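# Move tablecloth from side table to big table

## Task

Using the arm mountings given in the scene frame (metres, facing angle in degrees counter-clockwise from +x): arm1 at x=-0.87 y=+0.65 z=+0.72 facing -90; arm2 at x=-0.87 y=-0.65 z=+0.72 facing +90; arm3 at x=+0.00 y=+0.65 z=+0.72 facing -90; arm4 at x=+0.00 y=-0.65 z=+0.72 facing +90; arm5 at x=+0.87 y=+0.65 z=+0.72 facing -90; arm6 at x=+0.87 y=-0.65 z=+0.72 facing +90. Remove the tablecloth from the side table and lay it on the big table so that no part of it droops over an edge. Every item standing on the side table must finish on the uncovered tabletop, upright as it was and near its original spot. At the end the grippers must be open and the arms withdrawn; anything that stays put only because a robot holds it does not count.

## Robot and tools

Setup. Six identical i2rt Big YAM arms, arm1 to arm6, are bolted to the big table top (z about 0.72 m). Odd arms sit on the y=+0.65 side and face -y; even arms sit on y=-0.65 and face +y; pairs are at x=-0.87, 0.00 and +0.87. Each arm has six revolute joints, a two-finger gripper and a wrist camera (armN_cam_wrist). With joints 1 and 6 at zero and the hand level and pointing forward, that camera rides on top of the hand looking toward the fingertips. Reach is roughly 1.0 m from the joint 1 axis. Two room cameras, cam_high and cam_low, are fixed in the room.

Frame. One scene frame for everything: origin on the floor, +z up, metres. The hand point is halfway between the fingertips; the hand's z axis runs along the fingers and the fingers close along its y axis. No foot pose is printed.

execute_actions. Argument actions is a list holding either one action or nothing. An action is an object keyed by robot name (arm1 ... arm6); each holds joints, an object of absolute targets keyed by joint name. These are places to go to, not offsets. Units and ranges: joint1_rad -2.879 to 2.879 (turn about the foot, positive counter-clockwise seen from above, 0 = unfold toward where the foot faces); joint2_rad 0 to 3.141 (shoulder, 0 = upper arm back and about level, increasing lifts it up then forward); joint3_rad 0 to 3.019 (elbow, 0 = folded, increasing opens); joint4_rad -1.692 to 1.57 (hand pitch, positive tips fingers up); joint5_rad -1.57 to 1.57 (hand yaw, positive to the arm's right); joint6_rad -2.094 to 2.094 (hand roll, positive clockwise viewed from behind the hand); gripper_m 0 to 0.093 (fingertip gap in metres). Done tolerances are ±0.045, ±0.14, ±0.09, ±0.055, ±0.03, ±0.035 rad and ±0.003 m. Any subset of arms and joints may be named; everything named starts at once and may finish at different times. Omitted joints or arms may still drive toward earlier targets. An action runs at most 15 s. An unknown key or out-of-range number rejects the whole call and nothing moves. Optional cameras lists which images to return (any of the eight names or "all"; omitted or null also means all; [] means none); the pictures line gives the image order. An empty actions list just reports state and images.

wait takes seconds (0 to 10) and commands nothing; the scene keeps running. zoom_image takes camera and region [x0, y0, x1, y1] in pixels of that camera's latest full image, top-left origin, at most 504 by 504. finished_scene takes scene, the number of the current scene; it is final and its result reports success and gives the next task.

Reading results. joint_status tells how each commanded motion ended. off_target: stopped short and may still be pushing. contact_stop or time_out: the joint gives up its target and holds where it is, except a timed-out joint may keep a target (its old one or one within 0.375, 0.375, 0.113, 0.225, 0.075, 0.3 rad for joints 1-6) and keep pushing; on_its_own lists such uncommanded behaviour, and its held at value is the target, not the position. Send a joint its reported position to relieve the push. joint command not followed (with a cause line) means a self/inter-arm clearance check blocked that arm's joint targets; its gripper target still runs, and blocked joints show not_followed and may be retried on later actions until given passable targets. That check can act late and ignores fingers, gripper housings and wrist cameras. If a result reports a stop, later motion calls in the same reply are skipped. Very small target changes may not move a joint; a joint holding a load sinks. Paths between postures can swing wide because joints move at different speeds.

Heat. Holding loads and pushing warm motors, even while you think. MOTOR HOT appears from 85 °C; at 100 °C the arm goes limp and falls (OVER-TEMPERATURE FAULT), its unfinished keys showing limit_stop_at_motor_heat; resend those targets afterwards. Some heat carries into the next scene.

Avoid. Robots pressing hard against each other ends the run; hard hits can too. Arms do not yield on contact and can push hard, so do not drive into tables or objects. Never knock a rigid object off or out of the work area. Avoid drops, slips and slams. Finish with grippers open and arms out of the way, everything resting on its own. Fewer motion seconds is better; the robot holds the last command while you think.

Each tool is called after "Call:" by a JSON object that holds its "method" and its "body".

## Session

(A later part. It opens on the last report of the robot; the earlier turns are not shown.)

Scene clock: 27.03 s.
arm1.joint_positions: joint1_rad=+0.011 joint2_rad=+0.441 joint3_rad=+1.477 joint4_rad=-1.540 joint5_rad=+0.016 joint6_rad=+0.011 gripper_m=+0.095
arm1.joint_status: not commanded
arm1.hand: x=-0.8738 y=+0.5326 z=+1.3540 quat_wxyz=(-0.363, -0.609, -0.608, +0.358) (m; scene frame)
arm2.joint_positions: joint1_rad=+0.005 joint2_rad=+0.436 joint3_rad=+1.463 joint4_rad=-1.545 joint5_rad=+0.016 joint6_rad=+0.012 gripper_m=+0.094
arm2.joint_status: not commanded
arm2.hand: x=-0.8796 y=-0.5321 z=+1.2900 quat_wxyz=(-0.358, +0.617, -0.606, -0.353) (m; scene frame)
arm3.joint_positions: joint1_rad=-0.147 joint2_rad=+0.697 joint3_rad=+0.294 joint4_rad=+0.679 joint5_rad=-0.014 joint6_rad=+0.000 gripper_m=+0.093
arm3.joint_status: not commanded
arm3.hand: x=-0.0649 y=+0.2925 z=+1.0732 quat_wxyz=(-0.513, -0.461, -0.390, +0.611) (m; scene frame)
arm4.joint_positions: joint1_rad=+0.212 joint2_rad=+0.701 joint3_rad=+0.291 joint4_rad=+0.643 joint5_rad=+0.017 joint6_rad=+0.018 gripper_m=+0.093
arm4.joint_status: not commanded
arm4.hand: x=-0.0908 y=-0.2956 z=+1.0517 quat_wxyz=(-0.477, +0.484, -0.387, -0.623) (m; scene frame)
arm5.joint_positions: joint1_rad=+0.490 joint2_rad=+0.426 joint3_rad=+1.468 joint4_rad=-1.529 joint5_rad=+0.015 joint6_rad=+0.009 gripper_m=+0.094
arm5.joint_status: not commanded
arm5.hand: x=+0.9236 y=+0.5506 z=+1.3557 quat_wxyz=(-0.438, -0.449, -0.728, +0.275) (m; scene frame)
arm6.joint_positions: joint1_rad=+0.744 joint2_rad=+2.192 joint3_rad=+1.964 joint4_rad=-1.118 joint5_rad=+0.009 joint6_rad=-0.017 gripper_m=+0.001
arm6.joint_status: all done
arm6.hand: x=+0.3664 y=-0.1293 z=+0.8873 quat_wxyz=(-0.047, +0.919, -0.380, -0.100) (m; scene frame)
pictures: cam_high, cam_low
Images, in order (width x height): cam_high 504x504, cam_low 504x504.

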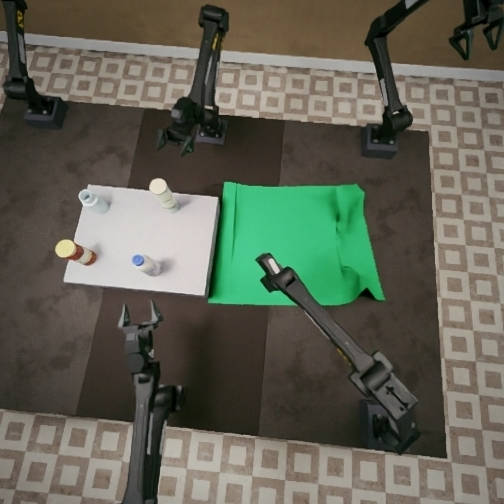

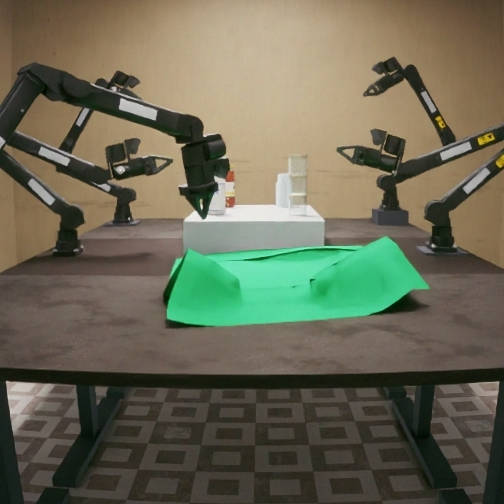

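Call:
{"method": "execute_actions", "body": {"actions": [{"arm6":{"joints":{"joint2_rad":2.54}}}], "cameras": []}}

Call:
{"method": "execute_actions", "body": {"actions": [{"arm6":{"joints":{"joint1_rad":0.52}}}], "cameras": []}}

Call:
{"method": "execute_actions", "body": {"actions": [{"arm6":{"joints":{"joint2_rad":1.7}}}], "cameras": ["cam_high","cam_low"]}}

Scene clock: 28.60 s.
arm1.joint_positions: joint1_rad=+0.011 joint2_rad=+0.441 joint3_rad=+1.477 joint4_rad=-1.540 joint5_rad=+0.016 joint6_rad=+0.011 gripper_m=+0.095
arm1.joint_status: not commanded
arm1.hand: x=-0.8738 y=+0.5326 z=+1.3540 quat_wxyz=(-0.363, -0.609, -0.608, +0.358) (m; scene frame)
arm2.joint_positions: joint1_rad=+0.005 joint2_rad=+0.436 joint3_rad=+1.463 joint4_rad=-1.545 joint5_rad=+0.016 joint6_rad=+0.012 gripper_m=+0.094
arm2.joint_status: not commanded
arm2.hand: x=-0.8796 y=-0.5321 z=+1.2900 quat_wxyz=(-0.358, +0.617, -0.606, -0.353) (m; scene frame)
arm3.joint_positions: joint1_rad=-0.147 joint2_rad=+0.697 joint3_rad=+0.294 joint4_rad=+0.679 joint5_rad=-0.014 joint6_rad=+0.000 gripper_m=+0.093
arm3.joint_status: not commanded
arm3.hand: x=-0.0649 y=+0.2925 z=+1.0732 quat_wxyz=(-0.513, -0.461, -0.390, +0.611) (m; scene frame)
arm4.joint_positions: joint1_rad=+0.212 joint2_rad=+0.701 joint3_rad=+0.291 joint4_rad=+0.643 joint5_rad=+0.017 joint6_rad=+0.018 gripper_m=+0.093
arm4.joint_status: not commanded
arm4.hand: x=-0.0908 y=-0.2956 z=+1.0517 quat_wxyz=(-0.477, +0.484, -0.387, -0.623) (m; scene frame)
arm5.joint_positions: joint1_rad=+0.490 joint2_rad=+0.426 joint3_rad=+1.468 joint4_rad=-1.529 joint5_rad=+0.015 joint6_rad=+0.009 gripper_m=+0.094
arm5.joint_status: not commanded
arm5.hand: x=+0.9236 y=+0.5506 z=+1.3557 quat_wxyz=(-0.438, -0.449, -0.728, +0.275) (m; scene frame)
arm6.joint_positions: joint1_rad=+0.744 joint2_rad=+2.447 joint3_rad=+2.010 joint4_rad=-1.114 joint5_rad=+0.008 joint6_rad=-0.017 gripper_m=+0.001
arm6.joint_status: all done
arm6.hand: x=+0.3784 y=-0.1420 z=+0.7281 quat_wxyz=(-0.006, +0.924, -0.381, -0.006) (m; scene frame)
pictures: none
No camera images: the call's "cameras" was empty. Leave "cameras" out to get every camera's image.

Scene clock: 29.77 s.
arm1.joint_positions: joint1_rad=+0.011 joint2_rad=+0.441 joint3_rad=+1.477 joint4_rad=-1.540 joint5_rad=+0.016 joint6_rad=+0.011 gripper_m=+0.095
arm1.joint_status: not commanded
arm1.hand: x=-0.8738 y=+0.5326 z=+1.3540 quat_wxyz=(-0.363, -0.609, -0.608, +0.358) (m; scene frame)
arm2.joint_positions: joint1_rad=+0.005 joint2_rad=+0.436 joint3_rad=+1.463 joint4_rad=-1.545 joint5_rad=+0.016 joint6_rad=+0.012 gripper_m=+0.094
arm2.joint_status: not commanded
arm2.hand: x=-0.8796 y=-0.5321 z=+1.2900 quat_wxyz=(-0.358, +0.617, -0.606, -0.353) (m; scene frame)
arm3.joint_positions: joint1_rad=-0.147 joint2_rad=+0.697 joint3_rad=+0.294 joint4_rad=+0.679 joint5_rad=-0.014 joint6_rad=+0.000 gripper_m=+0.093
arm3.joint_status: not commanded
arm3.hand: x=-0.0649 y=+0.2925 z=+1.0732 quat_wxyz=(-0.513, -0.461, -0.390, +0.611) (m; scene frame)
arm4.joint_positions: joint1_rad=+0.212 joint2_rad=+0.701 joint3_rad=+0.291 joint4_rad=+0.643 joint5_rad=+0.017 joint6_rad=+0.018 gripper_m=+0.093
arm4.joint_status: not commanded
arm4.hand: x=-0.0908 y=-0.2956 z=+1.0517 quat_wxyz=(-0.477, +0.484, -0.387, -0.623) (m; scene frame)
arm5.joint_positions: joint1_rad=+0.490 joint2_rad=+0.426 joint3_rad=+1.468 joint4_rad=-1.529 joint5_rad=+0.015 joint6_rad=+0.009 gripper_m=+0.094
arm5.joint_status: not commanded
arm5.hand: x=+0.9236 y=+0.5506 z=+1.3557 quat_wxyz=(-0.438, -0.449, -0.728, +0.275) (m; scene frame)
arm6.joint_positions: joint1_rad=+0.512 joint2_rad=+2.447 joint3_rad=+2.010 joint4_rad=-1.114 joint5_rad=+0.008 joint6_rad=-0.017 gripper_m=+0.001
arm6.joint_status: all done
arm6.hand: x=+0.5087 y=-0.0425 z=+0.7279 quat_wxyz=(-0.007, +0.874, -0.486, -0.005) (m; scene frame)
pictures: none
No camera images: the call's "cameras" was empty. Leave "cameras" out to get every camera's image.

Scene clock: 31.73 s.
arm1.joint_positions: joint1_rad=+0.011 joint2_rad=+0.441 joint3_rad=+1.477 joint4_rad=-1.540 joint5_rad=+0.016 joint6_rad=+0.011 gripper_m=+0.095
arm1.joint_status: not commanded
arm1.hand: x=-0.8738 y=+0.5326 z=+1.3540 quat_wxyz=(-0.363, -0.609, -0.608, +0.358) (m; scene frame)
arm2.joint_positions: joint1_rad=+0.005 joint2_rad=+0.436 joint3_rad=+1.463 joint4_rad=-1.545 joint5_rad=+0.016 joint6_rad=+0.012 gripper_m=+0.094
arm2.joint_status: not commanded
arm2.hand: x=-0.8796 y=-0.5321 z=+1.2900 quat_wxyz=(-0.358, +0.617, -0.606, -0.353) (m; scene frame)
arm3.joint_positions: joint1_rad=-0.147 joint2_rad=+0.697 joint3_rad=+0.294 joint4_rad=+0.679 joint5_rad=-0.014 joint6_rad=+0.000 gripper_m=+0.093
arm3.joint_status: not commanded
arm3.hand: x=-0.0649 y=+0.2925 z=+1.0732 quat_wxyz=(-0.513, -0.461, -0.390, +0.611) (m; scene frame)
arm4.joint_positions: joint1_rad=+0.212 joint2_rad=+0.701 joint3_rad=+0.291 joint4_rad=+0.643 joint5_rad=+0.017 joint6_rad=+0.018 gripper_m=+0.093
arm4.joint_status: not commanded
arm4.hand: x=-0.0908 y=-0.2956 z=+1.0517 quat_wxyz=(-0.477, +0.484, -0.387, -0.623) (m; scene frame)
arm5.joint_positions: joint1_rad=+0.490 joint2_rad=+0.426 joint3_rad=+1.468 joint4_rad=-1.529 joint5_rad=+0.015 joint6_rad=+0.009 gripper_m=+0.094
arm5.joint_status: not commanded
arm5.hand: x=+0.9236 y=+0.5506 z=+1.3557 quat_wxyz=(-0.438, -0.449, -0.728, +0.275) (m; scene frame)
arm6.joint_positions: joint1_rad=+0.512 joint2_rad=+1.717 joint3_rad=+1.961 joint4_rad=-1.119 joint5_rad=+0.008 joint6_rad=-0.017 gripper_m=+0.001
arm6.joint_status: all done
arm6.hand: x=+0.5258 y=-0.0707 z=+1.2131 quat_wxyz=(-0.173, +0.822, -0.458, -0.292) (m; scene frame)
pictures: cam_high, cam_low
Images, in order (width x height): cam_high 504x504, cam_low 504x504.

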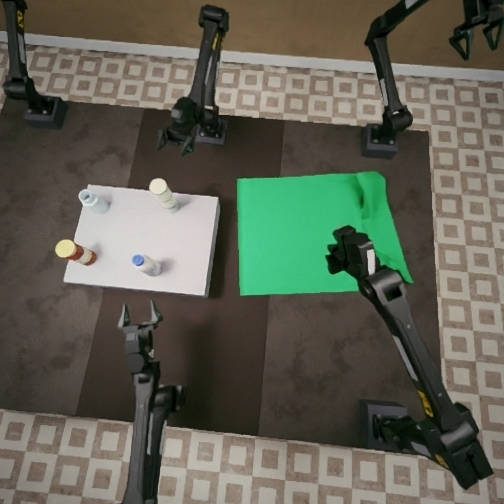

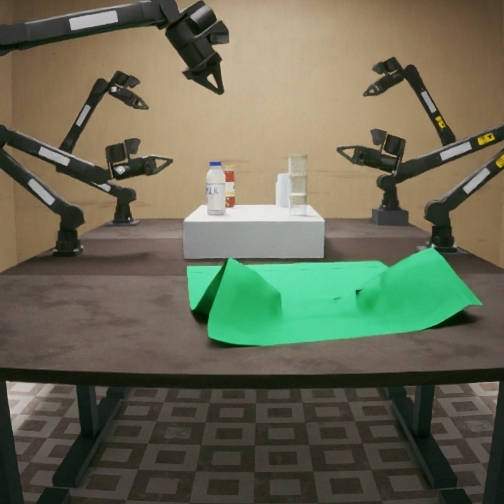

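Call:
{"method": "finished_scene", "body": {"scene": 2}}

The scene is finished: the task was done.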